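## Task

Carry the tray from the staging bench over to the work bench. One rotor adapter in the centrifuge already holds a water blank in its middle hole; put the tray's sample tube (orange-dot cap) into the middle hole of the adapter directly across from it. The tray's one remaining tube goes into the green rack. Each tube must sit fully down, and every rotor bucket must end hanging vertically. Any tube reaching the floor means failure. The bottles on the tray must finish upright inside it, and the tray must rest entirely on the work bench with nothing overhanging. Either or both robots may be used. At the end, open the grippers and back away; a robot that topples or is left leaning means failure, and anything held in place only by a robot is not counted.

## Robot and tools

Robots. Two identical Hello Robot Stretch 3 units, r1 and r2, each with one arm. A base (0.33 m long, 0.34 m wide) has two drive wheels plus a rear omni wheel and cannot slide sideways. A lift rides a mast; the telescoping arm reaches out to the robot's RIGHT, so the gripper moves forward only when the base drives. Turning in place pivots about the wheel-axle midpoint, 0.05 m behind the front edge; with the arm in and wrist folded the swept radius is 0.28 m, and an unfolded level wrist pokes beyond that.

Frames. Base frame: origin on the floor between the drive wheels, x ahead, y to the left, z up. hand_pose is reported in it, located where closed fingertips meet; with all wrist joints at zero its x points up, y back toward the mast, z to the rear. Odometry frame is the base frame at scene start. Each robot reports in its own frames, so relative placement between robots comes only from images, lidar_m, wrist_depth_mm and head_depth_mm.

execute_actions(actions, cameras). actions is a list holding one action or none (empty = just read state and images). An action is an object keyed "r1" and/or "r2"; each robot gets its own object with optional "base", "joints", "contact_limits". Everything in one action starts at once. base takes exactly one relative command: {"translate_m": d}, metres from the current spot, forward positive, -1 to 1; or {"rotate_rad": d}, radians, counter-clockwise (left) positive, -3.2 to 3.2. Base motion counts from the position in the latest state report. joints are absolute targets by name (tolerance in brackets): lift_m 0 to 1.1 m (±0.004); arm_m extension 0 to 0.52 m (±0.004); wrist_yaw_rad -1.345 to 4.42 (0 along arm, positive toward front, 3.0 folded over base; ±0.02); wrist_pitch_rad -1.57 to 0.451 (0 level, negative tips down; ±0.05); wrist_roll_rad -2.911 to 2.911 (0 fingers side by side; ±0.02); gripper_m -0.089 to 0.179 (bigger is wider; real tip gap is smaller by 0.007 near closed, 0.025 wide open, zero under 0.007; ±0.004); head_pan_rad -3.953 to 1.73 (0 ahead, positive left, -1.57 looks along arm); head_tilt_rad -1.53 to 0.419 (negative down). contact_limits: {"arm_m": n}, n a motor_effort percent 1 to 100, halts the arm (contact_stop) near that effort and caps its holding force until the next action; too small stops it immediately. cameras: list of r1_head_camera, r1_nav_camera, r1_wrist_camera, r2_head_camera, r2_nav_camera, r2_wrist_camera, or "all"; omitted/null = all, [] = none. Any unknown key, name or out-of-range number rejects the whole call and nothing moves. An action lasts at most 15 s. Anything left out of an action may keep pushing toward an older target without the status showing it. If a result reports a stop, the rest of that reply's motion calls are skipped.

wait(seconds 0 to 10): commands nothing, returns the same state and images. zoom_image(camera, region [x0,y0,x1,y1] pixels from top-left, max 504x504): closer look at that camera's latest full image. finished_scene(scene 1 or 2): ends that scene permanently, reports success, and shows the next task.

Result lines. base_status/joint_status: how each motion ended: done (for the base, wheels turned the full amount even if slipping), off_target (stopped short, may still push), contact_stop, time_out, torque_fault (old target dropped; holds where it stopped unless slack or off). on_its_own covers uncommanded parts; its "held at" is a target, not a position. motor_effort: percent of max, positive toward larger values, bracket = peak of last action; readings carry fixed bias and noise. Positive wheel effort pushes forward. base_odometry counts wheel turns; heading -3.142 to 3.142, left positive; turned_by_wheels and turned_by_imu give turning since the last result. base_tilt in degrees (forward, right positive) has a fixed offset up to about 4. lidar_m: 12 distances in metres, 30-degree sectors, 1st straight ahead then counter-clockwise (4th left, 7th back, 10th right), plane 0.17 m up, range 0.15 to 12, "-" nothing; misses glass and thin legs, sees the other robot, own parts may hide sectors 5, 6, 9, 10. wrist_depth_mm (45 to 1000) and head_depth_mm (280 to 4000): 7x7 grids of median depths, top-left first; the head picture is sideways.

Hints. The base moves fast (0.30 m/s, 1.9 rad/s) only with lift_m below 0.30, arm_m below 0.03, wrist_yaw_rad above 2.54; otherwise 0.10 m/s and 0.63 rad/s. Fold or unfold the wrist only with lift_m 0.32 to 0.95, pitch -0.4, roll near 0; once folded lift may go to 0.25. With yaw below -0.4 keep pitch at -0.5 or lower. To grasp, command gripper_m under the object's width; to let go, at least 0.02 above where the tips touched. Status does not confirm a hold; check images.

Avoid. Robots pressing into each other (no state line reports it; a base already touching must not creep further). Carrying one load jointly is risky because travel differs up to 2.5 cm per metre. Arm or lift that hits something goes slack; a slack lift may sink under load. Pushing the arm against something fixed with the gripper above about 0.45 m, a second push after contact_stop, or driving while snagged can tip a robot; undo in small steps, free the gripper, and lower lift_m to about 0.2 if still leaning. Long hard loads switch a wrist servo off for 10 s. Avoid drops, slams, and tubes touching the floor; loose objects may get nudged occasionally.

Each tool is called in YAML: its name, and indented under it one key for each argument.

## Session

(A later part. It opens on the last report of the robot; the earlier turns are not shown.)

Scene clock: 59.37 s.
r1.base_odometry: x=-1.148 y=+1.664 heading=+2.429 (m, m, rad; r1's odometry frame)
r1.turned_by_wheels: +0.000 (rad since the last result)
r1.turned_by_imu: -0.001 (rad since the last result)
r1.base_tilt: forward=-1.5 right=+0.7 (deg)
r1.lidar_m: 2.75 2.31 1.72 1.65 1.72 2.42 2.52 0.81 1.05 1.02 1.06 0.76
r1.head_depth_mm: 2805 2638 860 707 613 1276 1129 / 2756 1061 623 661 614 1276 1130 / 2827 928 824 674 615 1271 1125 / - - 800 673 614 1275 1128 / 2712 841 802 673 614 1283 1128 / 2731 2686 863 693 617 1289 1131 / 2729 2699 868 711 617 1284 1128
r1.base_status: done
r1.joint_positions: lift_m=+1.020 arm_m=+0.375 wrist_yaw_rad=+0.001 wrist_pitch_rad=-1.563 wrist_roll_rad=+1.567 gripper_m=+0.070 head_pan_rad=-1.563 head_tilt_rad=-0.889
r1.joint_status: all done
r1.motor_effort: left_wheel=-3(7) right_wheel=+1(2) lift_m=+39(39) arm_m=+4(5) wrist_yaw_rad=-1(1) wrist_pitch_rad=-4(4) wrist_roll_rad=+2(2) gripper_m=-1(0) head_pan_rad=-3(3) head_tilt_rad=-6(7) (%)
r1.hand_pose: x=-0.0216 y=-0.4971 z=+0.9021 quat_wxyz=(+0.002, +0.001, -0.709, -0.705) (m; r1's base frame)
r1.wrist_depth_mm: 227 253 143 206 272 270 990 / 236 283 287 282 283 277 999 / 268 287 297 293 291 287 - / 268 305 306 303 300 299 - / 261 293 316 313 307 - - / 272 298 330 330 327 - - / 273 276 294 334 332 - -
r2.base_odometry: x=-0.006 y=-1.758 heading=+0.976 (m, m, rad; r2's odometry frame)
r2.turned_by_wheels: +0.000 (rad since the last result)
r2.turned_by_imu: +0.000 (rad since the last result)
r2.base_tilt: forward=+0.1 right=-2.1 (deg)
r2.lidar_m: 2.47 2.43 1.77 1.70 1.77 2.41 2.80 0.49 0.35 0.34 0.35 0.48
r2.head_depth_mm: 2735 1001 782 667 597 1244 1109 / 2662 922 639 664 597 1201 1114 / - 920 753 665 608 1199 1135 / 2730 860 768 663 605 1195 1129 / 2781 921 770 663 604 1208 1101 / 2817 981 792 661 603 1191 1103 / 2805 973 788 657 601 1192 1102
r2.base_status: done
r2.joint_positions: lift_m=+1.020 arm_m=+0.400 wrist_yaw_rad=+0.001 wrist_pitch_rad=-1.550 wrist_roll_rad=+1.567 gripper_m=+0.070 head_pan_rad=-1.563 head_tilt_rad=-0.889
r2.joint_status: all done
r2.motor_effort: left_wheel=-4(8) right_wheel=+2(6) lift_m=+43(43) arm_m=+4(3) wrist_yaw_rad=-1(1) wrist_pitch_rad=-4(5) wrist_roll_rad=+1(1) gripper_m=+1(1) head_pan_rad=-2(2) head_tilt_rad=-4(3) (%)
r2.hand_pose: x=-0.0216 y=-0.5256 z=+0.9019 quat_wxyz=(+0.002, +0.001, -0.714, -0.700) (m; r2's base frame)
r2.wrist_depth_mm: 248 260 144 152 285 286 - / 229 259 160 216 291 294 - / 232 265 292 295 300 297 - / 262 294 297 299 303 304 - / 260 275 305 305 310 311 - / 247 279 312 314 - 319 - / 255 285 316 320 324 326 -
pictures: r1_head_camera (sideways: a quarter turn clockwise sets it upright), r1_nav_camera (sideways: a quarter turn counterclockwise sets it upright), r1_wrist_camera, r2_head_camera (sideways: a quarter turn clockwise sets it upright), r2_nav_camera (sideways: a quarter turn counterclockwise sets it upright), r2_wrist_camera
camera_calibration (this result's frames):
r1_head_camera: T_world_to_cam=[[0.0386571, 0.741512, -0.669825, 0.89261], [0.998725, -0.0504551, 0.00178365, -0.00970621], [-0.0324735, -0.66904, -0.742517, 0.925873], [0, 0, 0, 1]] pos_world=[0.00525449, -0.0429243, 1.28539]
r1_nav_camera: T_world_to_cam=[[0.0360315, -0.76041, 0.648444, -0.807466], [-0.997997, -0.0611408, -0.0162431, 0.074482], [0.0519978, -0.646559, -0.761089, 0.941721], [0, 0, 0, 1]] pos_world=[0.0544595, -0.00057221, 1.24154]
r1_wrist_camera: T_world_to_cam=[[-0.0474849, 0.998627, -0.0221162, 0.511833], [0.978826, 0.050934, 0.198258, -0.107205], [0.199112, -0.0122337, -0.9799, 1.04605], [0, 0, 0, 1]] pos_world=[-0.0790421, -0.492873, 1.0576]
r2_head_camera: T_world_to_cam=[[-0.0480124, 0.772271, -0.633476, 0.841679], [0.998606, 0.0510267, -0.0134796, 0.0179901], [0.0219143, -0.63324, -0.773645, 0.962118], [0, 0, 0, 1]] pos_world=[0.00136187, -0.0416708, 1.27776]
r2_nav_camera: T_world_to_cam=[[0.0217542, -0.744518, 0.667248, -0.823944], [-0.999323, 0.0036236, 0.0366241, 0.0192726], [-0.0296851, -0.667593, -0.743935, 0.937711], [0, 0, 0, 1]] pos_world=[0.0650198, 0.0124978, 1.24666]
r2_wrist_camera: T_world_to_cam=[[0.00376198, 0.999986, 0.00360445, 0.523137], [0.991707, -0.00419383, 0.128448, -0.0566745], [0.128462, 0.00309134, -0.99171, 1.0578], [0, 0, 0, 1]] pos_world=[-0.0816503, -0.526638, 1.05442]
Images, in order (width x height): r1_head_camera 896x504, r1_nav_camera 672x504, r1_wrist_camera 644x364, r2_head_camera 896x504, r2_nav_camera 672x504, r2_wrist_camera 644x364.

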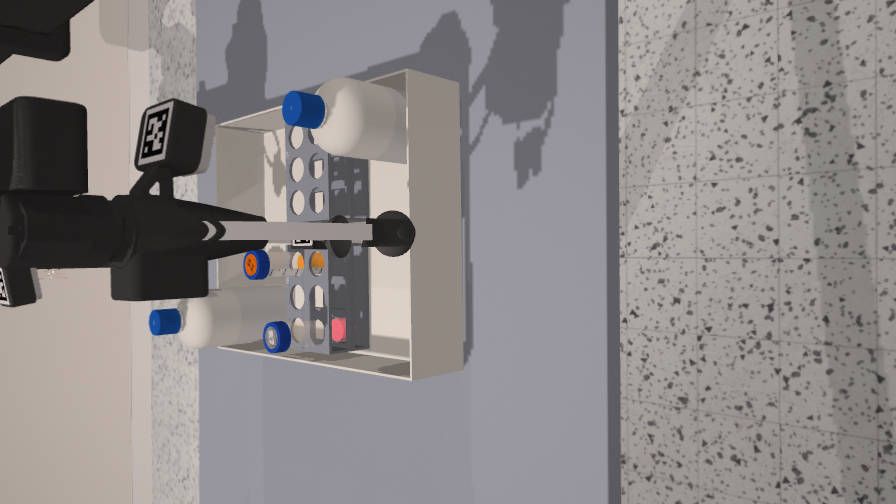

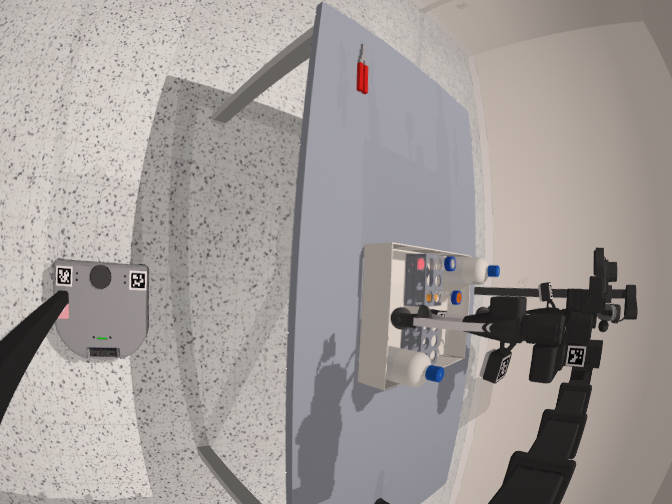

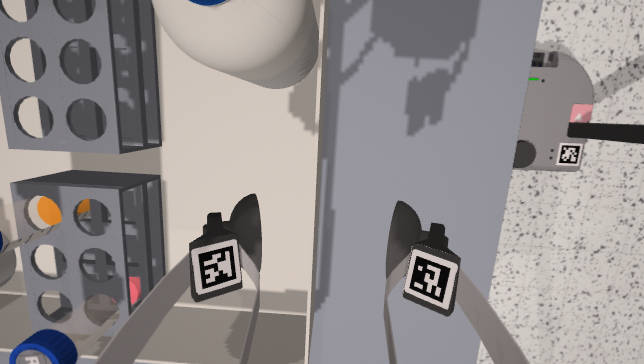

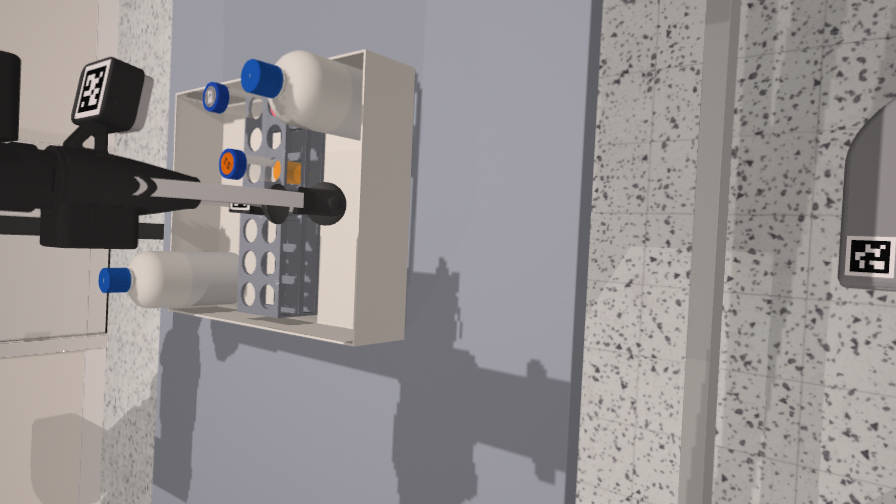

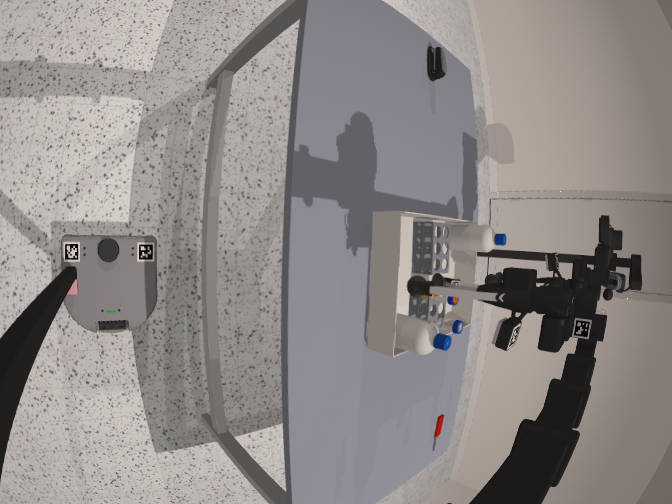

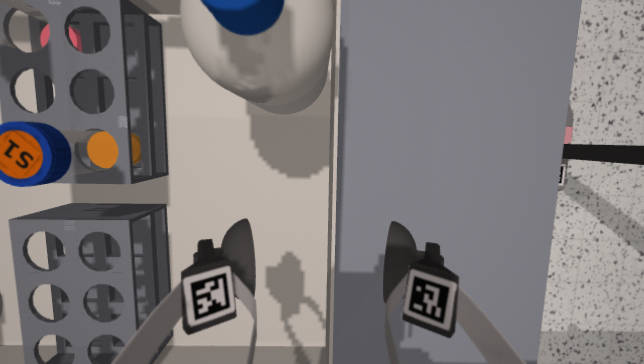

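execute_actions:
  actions:
    - {"r1":{"base":{"translate_m":-0.015},"joints":{"lift_m":0.92}},"r2":{"joints":{"lift_m":0.92,"arm_m":0.392}}}
  cameras: []

execute_actions:
  actions:
    - {"r1":{"joints":{"gripper_m":-0.05}},"r2":{"joints":{"gripper_m":-0.05}}}
  cameras: []

execute_actions:
  actions:
    - {"r1":{"joints":{"lift_m":1.06}},"r2":{"joints":{"lift_m":1.06}}}
  cameras: ["r1_nav_camera","r2_nav_camera"]

execute_actions:
  actions:
    - {"r1":{"base":{"translate_m":-0.603}},"r2":{"base":{"translate_m":0.6}}}
  cameras: ["r1_nav_camera","r2_nav_camera"]

Scene clock: 67.40 s.
r1.base_odometry: x=-1.137 y=+1.654 heading=+2.429 (m, m, rad; r1's odometry frame)
r1.turned_by_wheels: +0.000 (rad since the last result)
r1.turned_by_imu: -0.001 (rad since the last result)
r1.base_tilt: forward=-1.6 right=+0.7 (deg)
r1.lidar_m: 2.77 2.31 1.71 1.64 1.72 2.42 2.51 0.80 1.05 1.01 1.06 0.77
r1.head_depth_mm: 2769 - - 689 612 1275 1127 / 2657 - 649 672 613 1279 1127 / 2633 - 785 674 614 1281 1132 / 707 1473 801 674 613 1276 1130 / 2669 841 801 673 614 1279 1130 / 2747 2671 839 690 615 1276 1134 / 2721 2721 869 709 616 1280 1135
r1.base_status: done
r1.joint_positions: lift_m=+0.920 arm_m=+0.375 wrist_yaw_rad=+0.001 wrist_pitch_rad=-1.563 wrist_roll_rad=+1.567 gripper_m=+0.070 head_pan_rad=-1.563 head_tilt_rad=-0.889
r1.joint_status: all done
r1.motor_effort: left_wheel=-3(7) right_wheel=+1(3) lift_m=+31(33) arm_m=+5(4) wrist_yaw_rad=-1(1) wrist_pitch_rad=-4(4) wrist_roll_rad=+1(2) gripper_m=-1(0) head_pan_rad=-2(2) head_tilt_rad=-6(8) (%)
r1.hand_pose: x=-0.0216 y=-0.4971 z=+0.8025 quat_wxyz=(+0.002, +0.001, -0.709, -0.705) (m; r1's base frame)
r1.wrist_depth_mm: - 57 72 180 180 178 177 / - 72 107 187 186 184 182 / 198 197 195 193 192 189 189 / 202 204 200 198 199 196 197 / 210 211 207 206 203 203 997 / 214 220 217 212 215 209 - / 220 228 224 221 221 216 -
r2.base_odometry: x=-0.006 y=-1.758 heading=+0.976 (m, m, rad; r2's odometry frame)
r2.turned_by_wheels: +0.000 (rad since the last result)
r2.turned_by_imu: +0.000 (rad since the last result)
r2.base_tilt: forward=-0.1 right=-2.0 (deg)
r2.lidar_m: 2.47 2.41 1.77 1.70 1.77 2.40 2.80 0.49 0.35 0.34 0.35 0.48
r2.head_depth_mm: - - 768 669 598 1251 1108 / - 918 633 667 597 1200 1112 / - - 766 663 608 1199 1131 / 2657 844 767 665 607 1197 1130 / 2771 920 770 660 604 1217 1101 / 2835 982 787 661 603 1194 1102 / 2854 974 786 658 603 1185 1104
r2.base_status: not commanded
r2.joint_positions: lift_m=+0.920 arm_m=+0.392 wrist_yaw_rad=+0.001 wrist_pitch_rad=-1.550 wrist_roll_rad=+1.567 gripper_m=+0.070 head_pan_rad=-1.563 head_tilt_rad=-0.889
r2.joint_status: all done
r2.motor_effort: left_wheel=-4(4) right_wheel=+1(2) lift_m=+33(34) arm_m=-4(3) wrist_yaw_rad=+0(0) wrist_pitch_rad=-4(4) wrist_roll_rad=+1(1) gripper_m=+1(1) head_pan_rad=-2(2) head_tilt_rad=-4(4) (%)
r2.hand_pose: x=-0.0216 y=-0.5184 z=+0.8022 quat_wxyz=(+0.002, +0.001, -0.714, -0.700) (m; r2's base frame)
r2.wrist_depth_mm: 182 65 75 121 190 191 191 / 187 189 121 190 194 195 195 / 189 195 194 195 198 198 199 / 190 197 198 199 202 202 203 / 199 200 203 203 204 207 208 / 198 204 206 208 - 212 213 / 201 210 211 213 216 216 218
pictures: none
No camera images: the call's "cameras" was empty. Leave "cameras" out to get every camera's image.

Scene clock: 69.10 s.
r1.base_odometry: x=-1.137 y=+1.654 heading=+2.429 (m, m, rad; r1's odometry frame)
r1.turned_by_wheels: +0.000 (rad since the last result)
r1.turned_by_imu: +0.000 (rad since the last result)
r1.base_tilt: forward=-1.7 right=+0.7 (deg)
r1.lidar_m: 2.76 2.31 1.71 1.65 1.71 2.42 2.51 0.79 1.04 1.02 1.06 0.77
r1.head_depth_mm: 2694 - - 687 613 1273 1126 / 2619 - 643 672 612 1275 1126 / 2627 - 780 670 613 1276 1124 / 707 1464 799 673 615 1278 1129 / 2695 844 787 673 615 1277 1134 / 2701 2672 837 692 616 1280 1129 / 2730 2692 866 710 616 1278 1131
r1.base_status: not commanded
r1.joint_positions: lift_m=+0.920 arm_m=+0.375 wrist_yaw_rad=+0.001 wrist_pitch_rad=-1.550 wrist_roll_rad=+1.567 gripper_m=-0.049 head_pan_rad=-1.563 head_tilt_rad=-0.889
r1.joint_status: all done
r1.motor_effort: left_wheel=-3(3) right_wheel=+2(2) lift_m=+37(36) arm_m=+3(4) wrist_yaw_rad=-1(1) wrist_pitch_rad=-11(14) wrist_roll_rad=+1(1) gripper_m=-21(100) head_pan_rad=-3(3) head_tilt_rad=-6(7) (%)
r1.hand_pose: x=-0.0216 y=-0.5007 z=+0.8019 quat_wxyz=(+0.002, +0.001, -0.714, -0.700) (m; r1's base frame)
r1.wrist_depth_mm: - 51 59 120 179 176 175 / 187 62 87 182 184 181 180 / 191 195 192 191 190 189 184 / 196 201 197 196 197 194 193 / 209 209 206 - 204 198 201 / 212 218 214 215 210 207 - / 204 227 222 220 219 214 -
r2.base_odometry: x=-0.006 y=-1.758 heading=+0.976 (m, m, rad; r2's odometry frame)
r2.turned_by_wheels: +0.000 (rad since the last result)
r2.turned_by_imu: +0.000 (rad since the last result)
r2.base_tilt: forward=+0.0 right=-2.1 (deg)
r2.lidar_m: 2.48 2.42 1.77 1.70 1.76 2.42 2.80 0.48 0.35 0.34 0.35 0.48
r2.head_depth_mm: - - 768 668 597 1253 1114 / - 916 633 666 596 1203 1116 / - - 766 665 608 1201 1128 / 2586 853 784 663 605 1196 1129 / 2761 920 770 660 605 1211 1101 / 2793 983 789 660 604 1192 1108 / 2819 977 788 661 602 1187 1097
r2.base_status: not commanded
r2.joint_positions: lift_m=+0.920 arm_m=+0.392 wrist_yaw_rad=+0.001 wrist_pitch_rad=-1.543 wrist_roll_rad=+1.567 gripper_m=-0.049 head_pan_rad=-1.563 head_tilt_rad=-0.889
r2.joint_status: all done
r2.motor_effort: left_wheel=-4(4) right_wheel=+2(2) lift_m=+40(40) arm_m=-4(4) wrist_yaw_rad=+0(1) wrist_pitch_rad=-8(9) wrist_roll_rad=+2(2) gripper_m=-17(94) head_pan_rad=-2(2) head_tilt_rad=-5(4) (%)
r2.hand_pose: x=-0.0216 y=-0.5202 z=+0.8018 quat_wxyz=(+0.002, +0.001, -0.717, -0.697) (m; r2's base frame)
r2.wrist_depth_mm: 182 66 82 149 188 189 190 / 185 188 126 191 192 193 193 / 187 192 191 194 197 197 198 / 193 195 196 198 199 201 201 / 197 199 199 202 205 203 205 / 198 203 202 - 210 209 209 / 201 205 207 210 213 215 215
pictures: none
No camera images: the call's "cameras" was empty. Leave "cameras" out to get every camera's image.

Scene clock: 71.20 s.
r1.base_odometry: x=-1.137 y=+1.654 heading=+2.429 (m, m, rad; r1's odometry frame)
r1.turned_by_wheels: +0.000 (rad since the last result)
r1.turned_by_imu: +0.000 (rad since the last result)
r1.base_tilt: forward=-1.8 right=+0.6 (deg)
r1.lidar_m: 2.76 2.31 1.72 1.64 1.72 2.42 2.51 0.79 1.05 1.02 1.06 0.77
r1.head_depth_mm: 2731 2680 833 706 613 1274 1128 / 2674 504 556 706 614 1278 1123 / 2661 679 583 705 613 1287 1123 / - 698 583 709 614 1280 1128 / 724 689 582 709 614 1279 1131 / 2670 810 582 710 616 1274 1137 / 2757 2707 869 709 616 1283 1127
r1.base_status: not commanded
r1.joint_positions: lift_m=+1.060 arm_m=+0.375 wrist_yaw_rad=+0.001 wrist_pitch_rad=-1.551 wrist_roll_rad=+1.567 gripper_m=-0.049 head_pan_rad=-1.563 head_tilt_rad=-0.889
r1.joint_status: all done
r1.motor_effort: left_wheel=-3(3) right_wheel=+0(2) lift_m=+45(47) arm_m=+3(3) wrist_yaw_rad=-1(1) wrist_pitch_rad=-11(11) wrist_roll_rad=+1(2) gripper_m=-20(19) head_pan_rad=-2(2) head_tilt_rad=-7(7) (%)
r1.hand_pose: x=-0.0216 y=-0.5005 z=+0.9416 quat_wxyz=(+0.002, +0.001, -0.714, -0.700) (m; r1's base frame)
r1.wrist_depth_mm: - 50 57 118 311 306 986 / - 60 84 182 319 313 - / 191 194 191 190 326 325 - / 198 201 200 199 337 - - / 210 209 205 - 351 - - / 212 216 216 215 359 - - / 202 227 222 225 378 - -
r2.base_odometry: x=-0.006 y=-1.758 heading=+0.976 (m, m, rad; r2's odometry frame)
r2.turned_by_wheels: +0.000 (rad since the last result)
r2.turned_by_imu: +0.000 (rad since the last result)
r2.base_tilt: forward=-0.1 right=-2.0 (deg)
r2.lidar_m: 2.47 2.42 1.78 1.70 1.76 2.42 2.80 0.49 0.35 0.34 0.35 0.48
r2.head_depth_mm: 2589 512 761 669 596 1248 1110 / 805 562 737 667 596 1198 1120 / - 665 744 664 607 1205 1134 / 723 665 750 664 606 1194 1125 / 2574 635 748 660 606 1221 1096 / 2793 984 791 661 603 1193 1106 / 2804 977 788 659 601 1192 1096
r2.base_status: not commanded
r2.joint_positions: lift_m=+1.060 arm_m=+0.392 wrist_yaw_rad=+0.001 wrist_pitch_rad=-1.542 wrist_roll_rad=+1.567 gripper_m=-0.049 head_pan_rad=-1.563 head_tilt_rad=-0.889
r2.joint_status: all done
r2.motor_effort: left_wheel=-4(4) right_wheel=+2(2) lift_m=+51(55) arm_m=-4(4) wrist_yaw_rad=+0(0) wrist_pitch_rad=-9(9) wrist_roll_rad=+1(2) gripper_m=-17(17) head_pan_rad=-2(2) head_tilt_rad=-4(4) (%)
r2.hand_pose: x=-0.0216 y=-0.5204 z=+0.9415 quat_wxyz=(+0.002, +0.001, -0.717, -0.697) (m; r2's base frame)
r2.wrist_depth_mm: 182 68 83 148 321 324 - / 185 188 127 191 327 331 - / 188 192 192 193 335 335 - / 194 195 195 337 341 342 - / 198 198 198 342 352 355 - / 199 202 203 - 358 362 - / 199 205 205 209 365 367 -
pictures: r1_nav_camera (sideways: a quarter turn counterclockwise sets it upright), r2_nav_camera (sideways: a quarter turn counterclockwise sets it upright)
camera_calibration (this result's frames):
r1_nav_camera: T_world_to_cam=[[0.0360315, -0.76041, 0.648444, -0.807466], [-0.997997, -0.0611409, -0.0162431, 0.074482], [0.0519979, -0.646559, -0.761089, 0.941721], [0, 0, 0, 1]] pos_world=[0.0544595, -0.000572204, 1.24154]
r2_nav_camera: T_world_to_cam=[[0.021754, -0.744518, 0.667248, -0.823944], [-0.999323, 0.00362384, 0.0366241, 0.0192726], [-0.0296853, -0.667593, -0.743935, 0.937711], [0, 0, 0, 1]] pos_world=[0.0650198, 0.0124978, 1.24666]
Images, in order (width x height): r1_nav_camera 672x504, r2_nav_camera 672x504.

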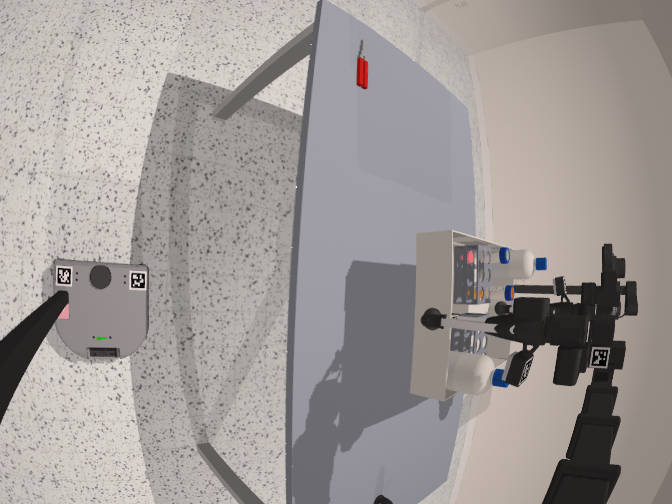

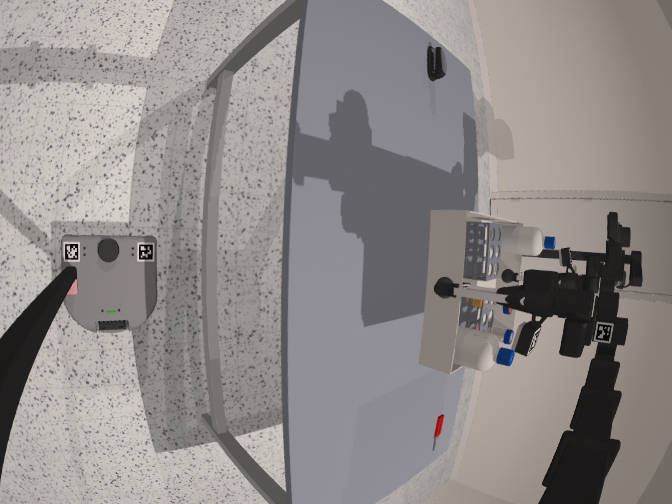

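Scene clock: 78.93 s.
r1.base_odometry: x=-0.680 y=+1.260 heading=+2.429 (m, m, rad; r1's odometry frame)
r1.turned_by_wheels: +0.000 (rad since the last result)
r1.turned_by_imu: +0.000 (rad since the last result)
r1.base_tilt: forward=-1.7 right=+0.7 (deg)
r1.lidar_m: 3.36 2.33 1.71 1.65 1.75 2.44 1.91 2.12 0.37 1.00 1.05 1.33
r1.head_depth_mm: 2690 2671 2027 1728 1461 1269 1125 / 2645 494 549 726 599 1229 1128 / 2653 684 574 709 601 1230 1111 / - 713 574 710 601 1277 1129 / 2586 685 569 708 601 1282 1129 / 2604 764 585 710 601 1283 1131 / 2720 2715 864 713 603 1276 1134
r1.base_status: done
r1.joint_positions: lift_m=+1.060 arm_m=+0.375 wrist_yaw_rad=+0.001 wrist_pitch_rad=-1.574 wrist_roll_rad=+1.567 gripper_m=-0.049 head_pan_rad=-1.563 head_tilt_rad=-0.889
r1.joint_status: not commanded
r1.motor_effort: left_wheel=-2(7) right_wheel=+1(2) lift_m=+45(45) arm_m=+3(3) wrist_yaw_rad=-1(1) wrist_pitch_rad=+2(10) wrist_roll_rad=+1(1) gripper_m=-20(19) head_pan_rad=-3(3) head_tilt_rad=-6(8) (%)
r1.hand_pose: x=-0.0216 y=-0.4946 z=+0.9421 quat_wxyz=(+0.002, +0.001, -0.706, -0.708) (m; r1's base frame)
r1.wrist_depth_mm: - 48 54 107 314 - - / - 57 75 173 321 321 - / 188 192 189 189 332 328 - / 192 199 196 198 343 - - / 205 206 201 - 355 - - / 206 215 212 368 362 - - / 193 223 221 222 383 - -
r2.base_odometry: x=+0.330 y=-1.261 heading=+0.976 (m, m, rad; r2's odometry frame)
r2.turned_by_wheels: +0.000 (rad since the last result)
r2.turned_by_imu: -0.004 (rad since the last result)
r2.base_tilt: forward=-0.1 right=-1.9 (deg)
r2.lidar_m: 1.88 2.44 1.78 1.70 1.76 2.41 1.35 0.48 0.35 0.34 0.34 2.09
r2.head_depth_mm: 2577 507 756 669 598 1252 1114 / 807 557 737 666 595 1206 1114 / - 667 745 666 595 1198 1134 / 744 662 731 662 607 1197 1130 / 772 657 729 661 604 1173 1105 / 2829 2437 1960 1638 1357 1231 1102 / 2805 2432 1962 1628 1406 1223 1102
r2.base_status: done
r2.joint_positions: lift_m=+1.060 arm_m=+0.392 wrist_yaw_rad=+0.001 wrist_pitch_rad=-1.557 wrist_roll_rad=+1.566 gripper_m=-0.049 head_pan_rad=-1.563 head_tilt_rad=-0.889
r2.joint_status: not commanded
r2.motor_effort: left_wheel=-1(4) right_wheel=-1(6) lift_m=+51(51) arm_m=-3(4) wrist_yaw_rad=-1(1) wrist_pitch_rad=+0(9) wrist_roll_rad=+2(2) gripper_m=-17(17) head_pan_rad=-2(2) head_tilt_rad=-4(5) (%)
r2.hand_pose: x=-0.0216 y=-0.5164 z=+0.9418 quat_wxyz=(+0.002, +0.002, -0.712, -0.703) (m; r2's base frame)
r2.wrist_depth_mm: 181 65 80 146 325 330 - / 185 188 123 191 333 331 - / 186 189 191 193 338 339 - / 189 194 195 197 343 351 - / 196 196 198 199 351 355 - / 196 201 201 - 358 364 - / 198 205 204 209 369 - -
pictures: r1_nav_camera (sideways: a quarter turn counterclockwise sets it upright), r2_nav_camera (sideways: a quarter turn counterclockwise sets it upright)
camera_calibration (this result's frames):
r1_nav_camera: T_world_to_cam=[[0.0360315, -0.76041, 0.648444, -0.807466], [-0.997997, -0.0611408, -0.0162431, 0.074482], [0.0519978, -0.646559, -0.761089, 0.941721], [0, 0, 0, 1]] pos_world=[0.0544595, -0.00057221, 1.24154]
r2_nav_camera: T_world_to_cam=[[0.021754, -0.744518, 0.667248, -0.823944], [-0.999323, 0.00362384, 0.0366241, 0.0192726], [-0.0296853, -0.667593, -0.743935, 0.937711], [0, 0, 0, 1]] pos_world=[0.0650198, 0.0124978, 1.24666]
Images, in order (width x height): r1_nav_camera 672x504, r2_nav_camera 672x504.

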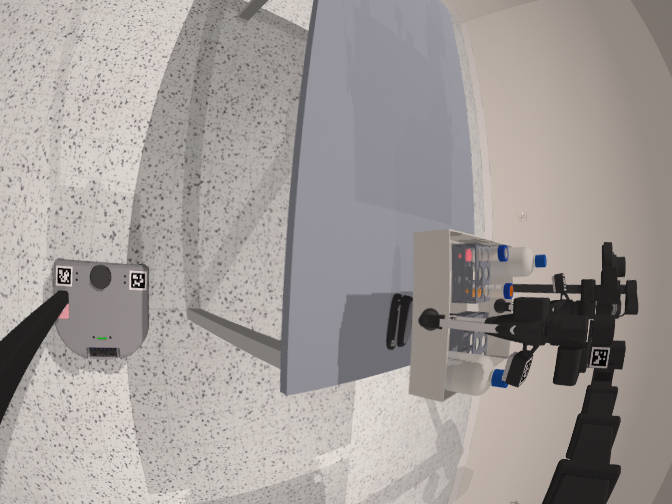

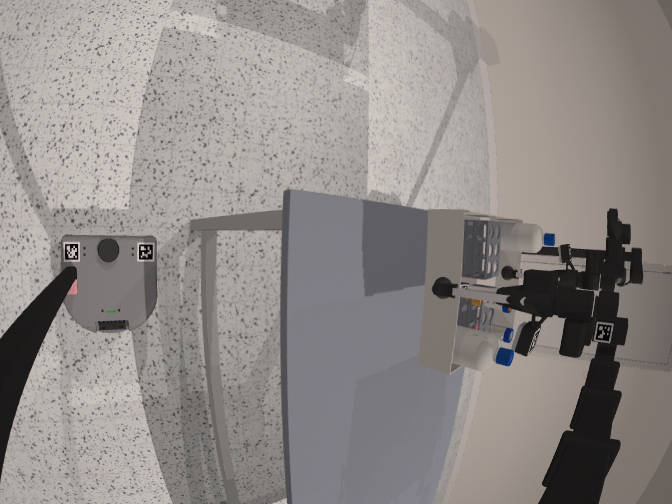

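execute_actions:
  actions:
    - {"r1":{"base":{"translate_m":-0.603},"joints":{"arm_m":0.366}},"r2":{"base":{"translate_m":0.6},"joints":{"arm_m":0.387,"head_pan_rad":-0.3,"head_tilt_rad":-0.6}}}
  cameras: ["r2_nav_camera"]

Scene clock: 93.67 s.
r1.base_odometry: x=-0.224 y=+0.865 heading=+2.429 (m, m, rad; r1's odometry frame)
r1.turned_by_wheels: +0.000 (rad since the last result)
r1.turned_by_imu: +0.000 (rad since the last result)
r1.base_tilt: forward=-1.6 right=+0.5 (deg)
r1.lidar_m: 1.92 2.34 1.74 1.69 1.76 2.46 1.32 1.32 3.17 1.33 1.08 0.57
r1.head_depth_mm: 2702 2679 2037 1719 1470 1272 1128 / 2673 489 536 1734 1471 1274 1132 / 2628 702 559 1734 1457 1278 1129 / - 706 572 1647 1473 1278 1136 / 2518 682 567 1647 1471 1280 1132 / 2590 681 563 1736 1468 1285 1133 / 2704 2709 2120 1579 1469 1287 1132
r1.base_status: done
r1.joint_positions: lift_m=+1.060 arm_m=+0.366 wrist_yaw_rad=+0.001 wrist_pitch_rad=-1.582 wrist_roll_rad=+1.564 gripper_m=-0.049 head_pan_rad=-1.563 head_tilt_rad=-0.889
r1.joint_status: all done
r1.motor_effort: left_wheel=-1(5) right_wheel=+0(3) lift_m=+45(46) arm_m=-2(3) wrist_yaw_rad=-1(1) wrist_pitch_rad=+6(7) wrist_roll_rad=+2(3) gripper_m=-21(20) head_pan_rad=-2(2) head_tilt_rad=-6(6) (%)
r1.hand_pose: x=-0.0216 y=-0.4840 z=+0.9423 quat_wxyz=(+0.003, +0.002, -0.703, -0.711) (m; r1's base frame)
r1.wrist_depth_mm: - 48 53 106 - - - / - 55 70 178 - - - / 186 189 188 189 - - - / 192 197 197 197 - - - / 204 205 204 - - - - / 208 214 212 949 - - - / 214 222 222 225 - - -
r2.base_odometry: x=+0.666 y=-0.764 heading=+0.976 (m, m, rad; r2's odometry frame)
r2.turned_by_wheels: +0.000 (rad since the last result)
r2.turned_by_imu: -0.004 (rad since the last result)
r2.base_tilt: forward=+0.0 right=-1.7 (deg)
r2.lidar_m: 1.29 2.44 1.78 1.71 1.77 2.41 1.36 0.59 1.08 1.33 3.17 1.30
r2.head_depth_mm: - - 1586 2122 1767 1443 1223 / - - 1616 2284 1762 1442 1215 / - 2250 1494 2271 1748 1425 1211 / - 2233 1419 2089 1753 1422 1205 / - 2427 2838 2135 1730 1421 1197 / 3899 - 3176 2233 1738 1413 1194 / 3939 - 3090 2198 1733 1410 1197
r2.base_status: done
r2.joint_positions: lift_m=+1.060 arm_m=+0.387 wrist_yaw_rad=+0.003 wrist_pitch_rad=-1.559 wrist_roll_rad=+1.563 gripper_m=-0.049 head_pan_rad=-0.307 head_tilt_rad=-0.606
r2.joint_status: all done
r2.motor_effort: left_wheel=+0(4) right_wheel=-1(3) lift_m=+51(51) arm_m=-3(4) wrist_yaw_rad=-3(1) wrist_pitch_rad=+1(8) wrist_roll_rad=+3(3) gripper_m=-18(18) head_pan_rad=+3(39) head_tilt_rad=+3(17) (%)
r2.hand_pose: x=-0.0216 y=-0.5109 z=+0.9418 quat_wxyz=(+0.004, +0.004, -0.711, -0.703) (m; r2's base frame)
r2.wrist_depth_mm: 180 65 79 187 - - - / 185 187 121 192 - - - / 185 190 192 194 - - - / 189 193 195 197 - - - / 194 197 199 199 - - - / 194 199 201 - - - - / 197 203 205 208 - - -
pictures: r2_nav_camera (sideways: a quarter turn counterclockwise sets it upright)
camera_calibration (this result's frames):
r2_nav_camera: T_world_to_cam=[[0.50854, -0.144277, 0.848865, -1.06364], [-0.321998, -0.946197, 0.0320833, 0.0210397], [0.798564, -0.289648, -0.527636, 0.651297], [0, 0, 0, 1]] pos_world=[0.0275757, 0.055096, 1.24586]
Images, in order (width x height): r2_nav_camera 672x504.

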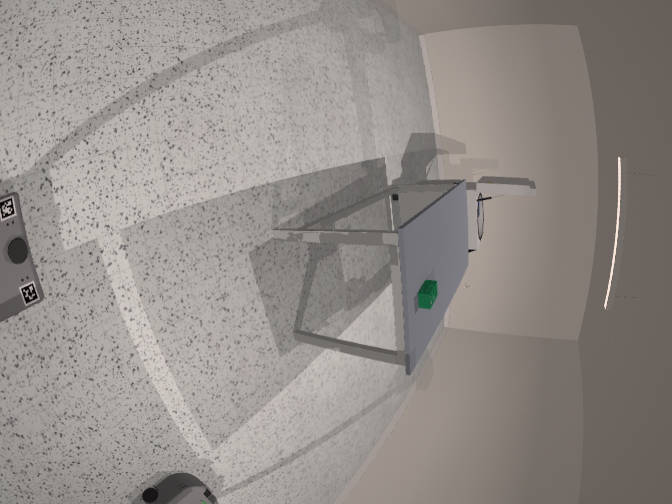

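execute_actions:
  actions:
    - {"r1":{"joints":{"arm_m":0.36}},"r2":{"base":{"rotate_rad":0.014}}}
  cameras: []

execute_actions:
  actions:
    - {"r1":{"base":{"translate_m":-0.705},"joints":{"arm_m":0.352}},"r2":{"base":{"translate_m":0.7}}}
  cameras: ["r2_nav_camera"]

Scene clock: 99.80 s.
r1.base_odometry: x=-0.224 y=+0.865 heading=+2.429 (m, m, rad; r1's odometry frame)
r1.turned_by_wheels: +0.000 (rad since the last result)
r1.turned_by_imu: -0.001 (rad since the last result)
r1.base_tilt: forward=-1.6 right=+0.7 (deg)
r1.lidar_m: 1.92 2.34 1.74 1.69 1.76 2.46 1.32 1.33 3.16 1.33 1.09 0.57
r1.head_depth_mm: 2723 2681 2035 1723 1467 1272 1126 / 2691 485 533 1741 1465 1271 1124 / 2634 703 555 1721 1473 1273 1132 / - 680 569 1646 1466 1273 1130 / 2558 682 566 1645 1479 1282 1130 / 2608 682 564 1733 1484 1279 1132 / 2670 2702 2102 1580 1472 1279 1132
r1.base_status: not commanded
r1.joint_positions: lift_m=+1.060 arm_m=+0.360 wrist_yaw_rad=+0.001 wrist_pitch_rad=-1.575 wrist_roll_rad=+1.565 gripper_m=-0.049 head_pan_rad=-1.563 head_tilt_rad=-0.889
r1.joint_status: all done
r1.motor_effort: left_wheel=-2(2) right_wheel=+0(0) lift_m=+45(45) arm_m=-3(4) wrist_yaw_rad=-1(1) wrist_pitch_rad=+2(6) wrist_roll_rad=+2(3) gripper_m=-19(21) head_pan_rad=-3(2) head_tilt_rad=-7(7) (%)
r1.hand_pose: x=-0.0216 y=-0.4799 z=+0.9421 quat_wxyz=(+0.003, +0.002, -0.706, -0.709) (m; r1's base frame)
r1.wrist_depth_mm: - 49 54 107 - - - / - 57 75 180 - - - / 187 192 189 191 - - - / 192 198 197 198 - - - / 204 205 204 - - - - / 208 214 212 215 - - - / 194 224 221 486 - - -
r2.base_odometry: x=+0.666 y=-0.764 heading=+0.990 (m, m, rad; r2's odometry frame)
r2.turned_by_wheels: +0.014 (rad since the last result)
r2.turned_by_imu: +0.014 (rad since the last result)
r2.base_tilt: forward=-0.1 right=-2.0 (deg)
r2.lidar_m: 1.30 2.41 1.77 1.71 1.78 2.45 1.29 0.59 1.08 1.33 3.18 1.30
r2.head_depth_mm: - - 1583 2109 1779 1446 1210 / - - 1507 2278 1764 1444 1210 / - 2263 1499 2274 1746 1429 1210 / - 2223 1417 2001 1713 1418 1203 / 3938 2449 2857 2153 1742 1415 1203 / 3950 - 3141 2221 1729 1408 1197 / 3943 - 3101 2225 1726 1406 1193
r2.base_status: done
r2.joint_positions: lift_m=+1.060 arm_m=+0.387 wrist_yaw_rad=+0.003 wrist_pitch_rad=-1.559 wrist_roll_rad=+1.563 gripper_m=-0.049 head_pan_rad=-0.307 head_tilt_rad=-0.606
r2.joint_status: not commanded
r2.motor_effort: left_wheel=-4(9) right_wheel=+1(5) lift_m=+51(51) arm_m=-3(3) wrist_yaw_rad=-3(2) wrist_pitch_rad=+1(1) wrist_roll_rad=+3(3) gripper_m=-17(17) head_pan_rad=+3(3) head_tilt_rad=+1(2) (%)
r2.hand_pose: x=-0.0216 y=-0.5110 z=+0.9418 quat_wxyz=(+0.004, +0.004, -0.711, -0.703) (m; r2's base frame)
r2.wrist_depth_mm: 179 67 80 139 - - - / 184 188 124 190 - - - / 186 190 192 193 - - - / 191 193 195 198 - - - / 194 196 198 198 - - - / 197 200 201 - - - - / 198 204 205 207 - - -
pictures: none
No camera images: the call's "cameras" was empty. Leave "cameras" out to get every camera's image.

Scene clock: 108.53 s.
r1.base_odometry: x=+0.309 y=+0.404 heading=+2.429 (m, m, rad; r1's odometry frame)
r1.turned_by_wheels: +0.000 (rad since the last result)
r1.turned_by_imu: +0.000 (rad since the last result)
r1.base_tilt: forward=-1.6 right=+0.6 (deg)
r1.lidar_m: 2.61 2.34 1.76 1.71 1.78 2.49 2.01 0.65 1.11 1.31 3.17 1.21
r1.head_depth_mm: 2689 2689 2032 1738 1467 1261 1128 / 2672 478 522 1723 1474 1278 1127 / 2645 670 544 1731 1461 1281 1125 / - 717 551 1647 1473 1275 1131 / 2589 697 547 1655 1474 1278 1130 / 2586 717 588 1691 1469 1286 1131 / 2681 2703 2141 1735 1480 1279 1133
r1.base_status: done
r1.joint_positions: lift_m=+1.060 arm_m=+0.352 wrist_yaw_rad=+0.002 wrist_pitch_rad=-1.584 wrist_roll_rad=+1.562 gripper_m=-0.049 head_pan_rad=-1.563 head_tilt_rad=-0.889
r1.joint_status: all done
r1.motor_effort: left_wheel=-1(5) right_wheel=-1(3) lift_m=+46(46) arm_m=-2(4) wrist_yaw_rad=-2(1) wrist_pitch_rad=+7(7) wrist_roll_rad=+3(3) gripper_m=-20(20) head_pan_rad=-2(3) head_tilt_rad=-7(7) (%)
r1.hand_pose: x=-0.0216 y=-0.4695 z=+0.9424 quat_wxyz=(+0.004, +0.003, -0.702, -0.712) (m; r1's base frame)
r1.wrist_depth_mm: - 48 53 107 - - - / - 55 68 179 - - - / 186 190 189 190 - - - / 190 198 197 197 - - - / 204 204 202 - - - - / 207 213 213 - - - - / 200 224 220 224 - - -
r2.base_odometry: x=+1.051 y=-0.179 heading=+0.990 (m, m, rad; r2's odometry frame)
r2.turned_by_wheels: +0.000 (rad since the last result)
r2.turned_by_imu: -0.004 (rad since the last result)
r2.base_tilt: forward=+0.0 right=-2.2 (deg)
r2.lidar_m: 1.31 2.41 1.77 1.71 1.77 2.43 1.32 1.23 3.17 1.32 1.12 0.64
r2.head_depth_mm: 3934 - 1335 938 1614 1433 1215 / 3817 - 1323 933 835 1400 1215 / 3721 2279 1313 967 1703 1231 1183 / 3602 2246 1388 2173 1677 1417 1205 / 2057 2205 2701 2161 1739 1419 1204 / 3415 3829 3155 2224 1722 1414 1196 / 3387 3662 3104 2238 1720 1408 1195
r2.base_status: done
r2.joint_positions: lift_m=+1.060 arm_m=+0.387 wrist_yaw_rad=+0.003 wrist_pitch_rad=-1.559 wrist_roll_rad=+1.562 gripper_m=-0.049 head_pan_rad=-0.307 head_tilt_rad=-0.606
r2.joint_status: not commanded
r2.motor_effort: left_wheel=-1(3) right_wheel=+0(5) lift_m=+51(51) arm_m=-3(3) wrist_yaw_rad=-2(2) wrist_pitch_rad=+1(5) wrist_roll_rad=+3(3) gripper_m=-18(18) head_pan_rad=+4(3) head_tilt_rad=+2(3) (%)
r2.hand_pose: x=-0.0216 y=-0.5109 z=+0.9418 quat_wxyz=(+0.004, +0.004, -0.711, -0.703) (m; r2's base frame)
r2.wrist_depth_mm: 180 65 79 168 - - - / 185 187 121 191 - - - / 184 191 193 194 - - - / 190 193 196 196 - - - / 196 196 197 200 - - - / 194 200 200 - - - - / 197 204 205 207 - - -
pictures: r2_nav_camera (sideways: a quarter turn counterclockwise sets it upright)
camera_calibration (this result's frames):
r2_nav_camera: T_world_to_cam=[[0.508511, -0.144245, 0.848888, -1.06367], [-0.321961, -0.946209, 0.0320824, 0.0210407], [0.798598, -0.289623, -0.527599, 0.651249], [0, 0, 0, 1]] pos_world=[0.0275758, 0.0550961, 1.24586]
Images, in order (width x height): r2_nav_camera 672x504.

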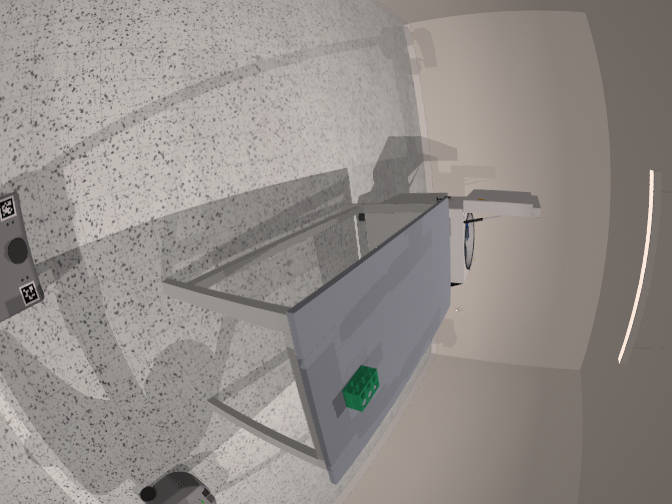

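execute_actions:
  actions:
    - {"r1":{"base":{"translate_m":-0.705},"joints":{"arm_m":0.325}},"r2":{"base":{"translate_m":0.7},"joints":{"head_pan_rad":-1.2,"head_tilt_rad":-0.9}}}
  cameras: []

execute_actions:
  actions:
    - {"r1":{"base":{"translate_m":-0.605},"joints":{"arm_m":0.265}},"r2":{"base":{"translate_m":0.6},"joints":{"arm_m":0.427}}}
  cameras: ["r1_nav_camera","r2_nav_camera"]

Scene clock: 120.63 s.
r1.base_odometry: x=+0.843 y=-0.057 heading=+2.429 (m, m, rad; r1's odometry frame)
r1.turned_by_wheels: +0.000 (rad since the last result)
r1.turned_by_imu: +0.000 (rad since the last result)
r1.base_tilt: forward=-1.7 right=+0.5 (deg)
r1.lidar_m: 1.90 2.38 1.78 1.73 1.81 2.53 1.32 1.32 0.98 0.36 0.32 2.10
r1.head_depth_mm: 2668 2665 809 706 598 1206 1131 / 2696 465 499 690 599 1207 1132 / 2681 682 533 692 600 1205 1130 / - 728 626 692 601 1208 1124 / 2630 656 627 674 601 713 1092 / 2531 679 613 691 603 689 1132 / 2662 2719 2112 1737 1478 1260 1128
r1.base_status: done
r1.joint_positions: lift_m=+1.060 arm_m=+0.325 wrist_yaw_rad=+0.004 wrist_pitch_rad=-1.568 wrist_roll_rad=+1.558 gripper_m=-0.049 head_pan_rad=-1.563 head_tilt_rad=-0.889
r1.joint_status: all done
r1.motor_effort: left_wheel=-1(4) right_wheel=-2(4) lift_m=+46(46) arm_m=-3(6) wrist_yaw_rad=-3(3) wrist_pitch_rad=-1(12) wrist_roll_rad=+6(5) gripper_m=-20(20) head_pan_rad=-3(3) head_tilt_rad=-7(8) (%)
r1.hand_pose: x=-0.0216 y=-0.4465 z=+0.9420 quat_wxyz=(+0.006, +0.006, -0.708, -0.706) (m; r1's base frame)
r1.wrist_depth_mm: - 49 56 122 310 311 - / - 55 75 182 320 318 - / 189 192 190 190 334 329 - / 195 199 197 198 345 - - / 207 208 204 163 356 - - / 208 217 215 216 365 - - / 198 225 221 225 - - -
r2.base_odometry: x=+1.435 y=+0.406 heading=+0.990 (m, m, rad; r2's odometry frame)
r2.turned_by_wheels: +0.000 (rad since the last result)
r2.turned_by_imu: -0.005 (rad since the last result)
r2.base_tilt: forward=-0.2 right=-2.1 (deg)
r2.lidar_m: 1.29 2.43 1.77 1.71 1.77 2.42 1.91 2.13 0.34 0.34 0.35 0.48
r2.head_depth_mm: 681 650 545 669 573 732 1104 / 2780 685 563 668 573 1243 1089 / 2869 995 794 665 595 1239 1126 / 2983 990 794 664 1328 1199 1117 / 3020 983 789 662 1351 1192 1099 / 3171 983 791 660 1398 1231 1098 / 3175 975 789 691 1405 1234 1098
r2.base_status: done
r2.joint_positions: lift_m=+1.060 arm_m=+0.387 wrist_yaw_rad=+0.004 wrist_pitch_rad=-1.553 wrist_roll_rad=+1.558 gripper_m=-0.049 head_pan_rad=-1.193 head_tilt_rad=-0.888
r2.joint_status: all done
r2.motor_effort: left_wheel=+0(5) right_wheel=-2(3) lift_m=+51(51) arm_m=-3(3) wrist_yaw_rad=-3(3) wrist_pitch_rad=-3(13) wrist_roll_rad=+4(5) gripper_m=-17(18) head_pan_rad=-2(37) head_tilt_rad=-4(20) (%)
r2.hand_pose: x=-0.0216 y=-0.5124 z=+0.9417 quat_wxyz=(+0.006, +0.006, -0.713, -0.701) (m; r2's base frame)
r2.wrist_depth_mm: - 66 83 324 - - - / 187 188 123 327 333 329 - / 189 192 193 333 335 338 - / 191 194 196 340 343 345 - / 198 198 199 199 351 353 - / 196 202 203 - 358 361 - / 199 204 205 208 367 - -
pictures: none
No camera images: the call's "cameras" was empty. Leave "cameras" out to get every camera's image.

Scene clock: 128.37 s.
r1.base_odometry: x=+1.300 y=-0.452 heading=+2.429 (m, m, rad; r1's odometry frame)
r1.turned_by_wheels: +0.000 (rad since the last result)
r1.turned_by_imu: +0.000 (rad since the last result)
r1.base_tilt: forward=-1.7 right=+0.6 (deg)
r1.lidar_m: 2.50 2.40 1.79 1.74 1.83 2.54 0.92 0.73 0.96 0.94 0.98 0.77
r1.head_depth_mm: 2692 2658 512 672 598 552 1130 / 2750 1676 446 657 599 553 1128 / - 683 590 512 600 552 1128 / - - 607 658 601 552 1125 / 2681 703 590 493 602 554 1133 / 2559 623 592 494 601 554 1134 / 2649 2692 840 694 601 555 1128
r1.base_status: done
r1.joint_positions: lift_m=+1.060 arm_m=+0.265 wrist_yaw_rad=+0.005 wrist_pitch_rad=-1.564 wrist_roll_rad=+1.555 gripper_m=-0.049 head_pan_rad=-1.563 head_tilt_rad=-0.889
r1.joint_status: all done
r1.motor_effort: left_wheel=-1(5) right_wheel=-2(5) lift_m=+45(46) arm_m=-4(6) wrist_yaw_rad=-3(3) wrist_pitch_rad=-3(13) wrist_roll_rad=+6(7) gripper_m=-20(21) head_pan_rad=-2(3) head_tilt_rad=-7(8) (%)
r1.hand_pose: x=-0.0217 y=-0.3876 z=+0.9419 quat_wxyz=(+0.008, +0.007, -0.709, -0.705) (m; r1's base frame)
r1.wrist_depth_mm: - 49 59 155 306 - - / - 55 78 184 319 - - / 190 192 190 191 331 - - / 196 199 197 198 342 - - / 210 208 206 163 355 - - / 190 216 216 216 373 - - / 196 226 223 224 384 - -
r2.base_odometry: x=+1.764 y=+0.908 heading=+0.990 (m, m, rad; r2's odometry frame)
r2.turned_by_wheels: +0.000 (rad since the last result)
r2.turned_by_imu: -0.004 (rad since the last result)
r2.base_tilt: forward=-0.1 right=-1.9 (deg)
r2.lidar_m: 1.53 2.44 1.78 1.71 1.77 2.41 2.50 0.48 0.35 0.33 0.34 0.47
r2.head_depth_mm: 707 670 737 668 573 1229 1071 / 2703 681 757 666 571 1244 1092 / 2880 993 797 665 595 1238 1124 / 2975 987 794 662 1328 1204 1120 / 3016 986 792 662 1354 1193 1103 / 3097 983 790 659 1402 1209 1103 / 3201 978 788 675 1401 1230 1101
r2.base_status: done
r2.joint_positions: lift_m=+1.060 arm_m=+0.427 wrist_yaw_rad=+0.006 wrist_pitch_rad=-1.549 wrist_roll_rad=+1.555 gripper_m=-0.049 head_pan_rad=-1.193 head_tilt_rad=-0.888
r2.joint_status: all done
r2.motor_effort: left_wheel=+2(7) right_wheel=-3(5) lift_m=+51(51) arm_m=+3(5) wrist_yaw_rad=-5(5) wrist_pitch_rad=-5(14) wrist_roll_rad=+5(5) gripper_m=-17(18) head_pan_rad=-2(2) head_tilt_rad=-3(4) (%)
r2.hand_pose: x=-0.0216 y=-0.5527 z=+0.9416 quat_wxyz=(+0.008, +0.007, -0.714, -0.700) (m; r2's base frame)
r2.wrist_depth_mm: - 66 87 320 324 324 - / 190 100 123 330 330 331 - / 191 192 194 334 335 339 - / 191 196 197 340 345 347 - / 198 198 200 346 349 350 - / 197 202 203 - 357 360 - / 198 205 206 285 367 373 -
pictures: r1_nav_camera (sideways: a quarter turn counterclockwise sets it upright), r2_nav_camera (sideways: a quarter turn counterclockwise sets it upright)
camera_calibration (this result's frames):
r1_nav_camera: T_world_to_cam=[[0.0360315, -0.76041, 0.648444, -0.807466], [-0.997997, -0.0611409, -0.0162431, 0.074482], [0.0519979, -0.646559, -0.761089, 0.941721], [0, 0, 0, 1]] pos_world=[0.0544595, -0.000572204, 1.24154]
r2_nav_camera: T_world_to_cam=[[0.289622, -0.685703, 0.667781, -0.826272], [-0.932866, -0.358358, 0.0366162, 0.0188774], [0.214197, -0.633555, -0.743457, 0.935602], [0, 0, 0, 1]] pos_world=[0.056514, 0.0329427, 1.24666]
Images, in order (width x height): r1_nav_camera 672x504, r2_nav_camera 672x504.

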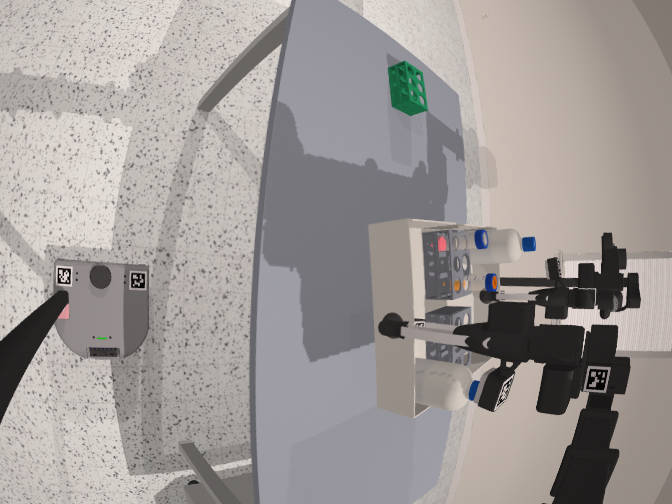

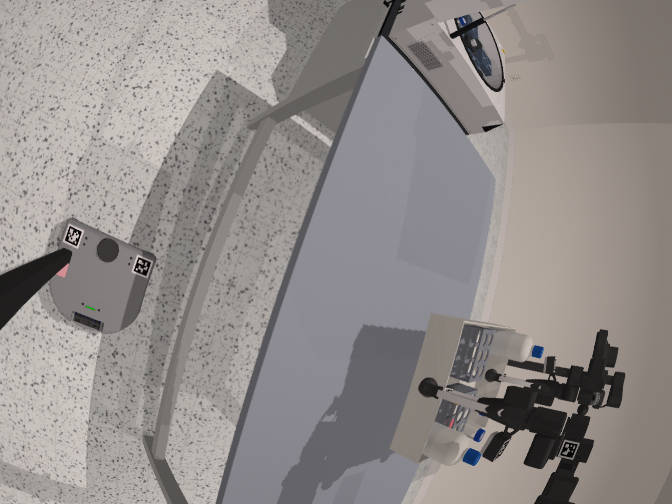

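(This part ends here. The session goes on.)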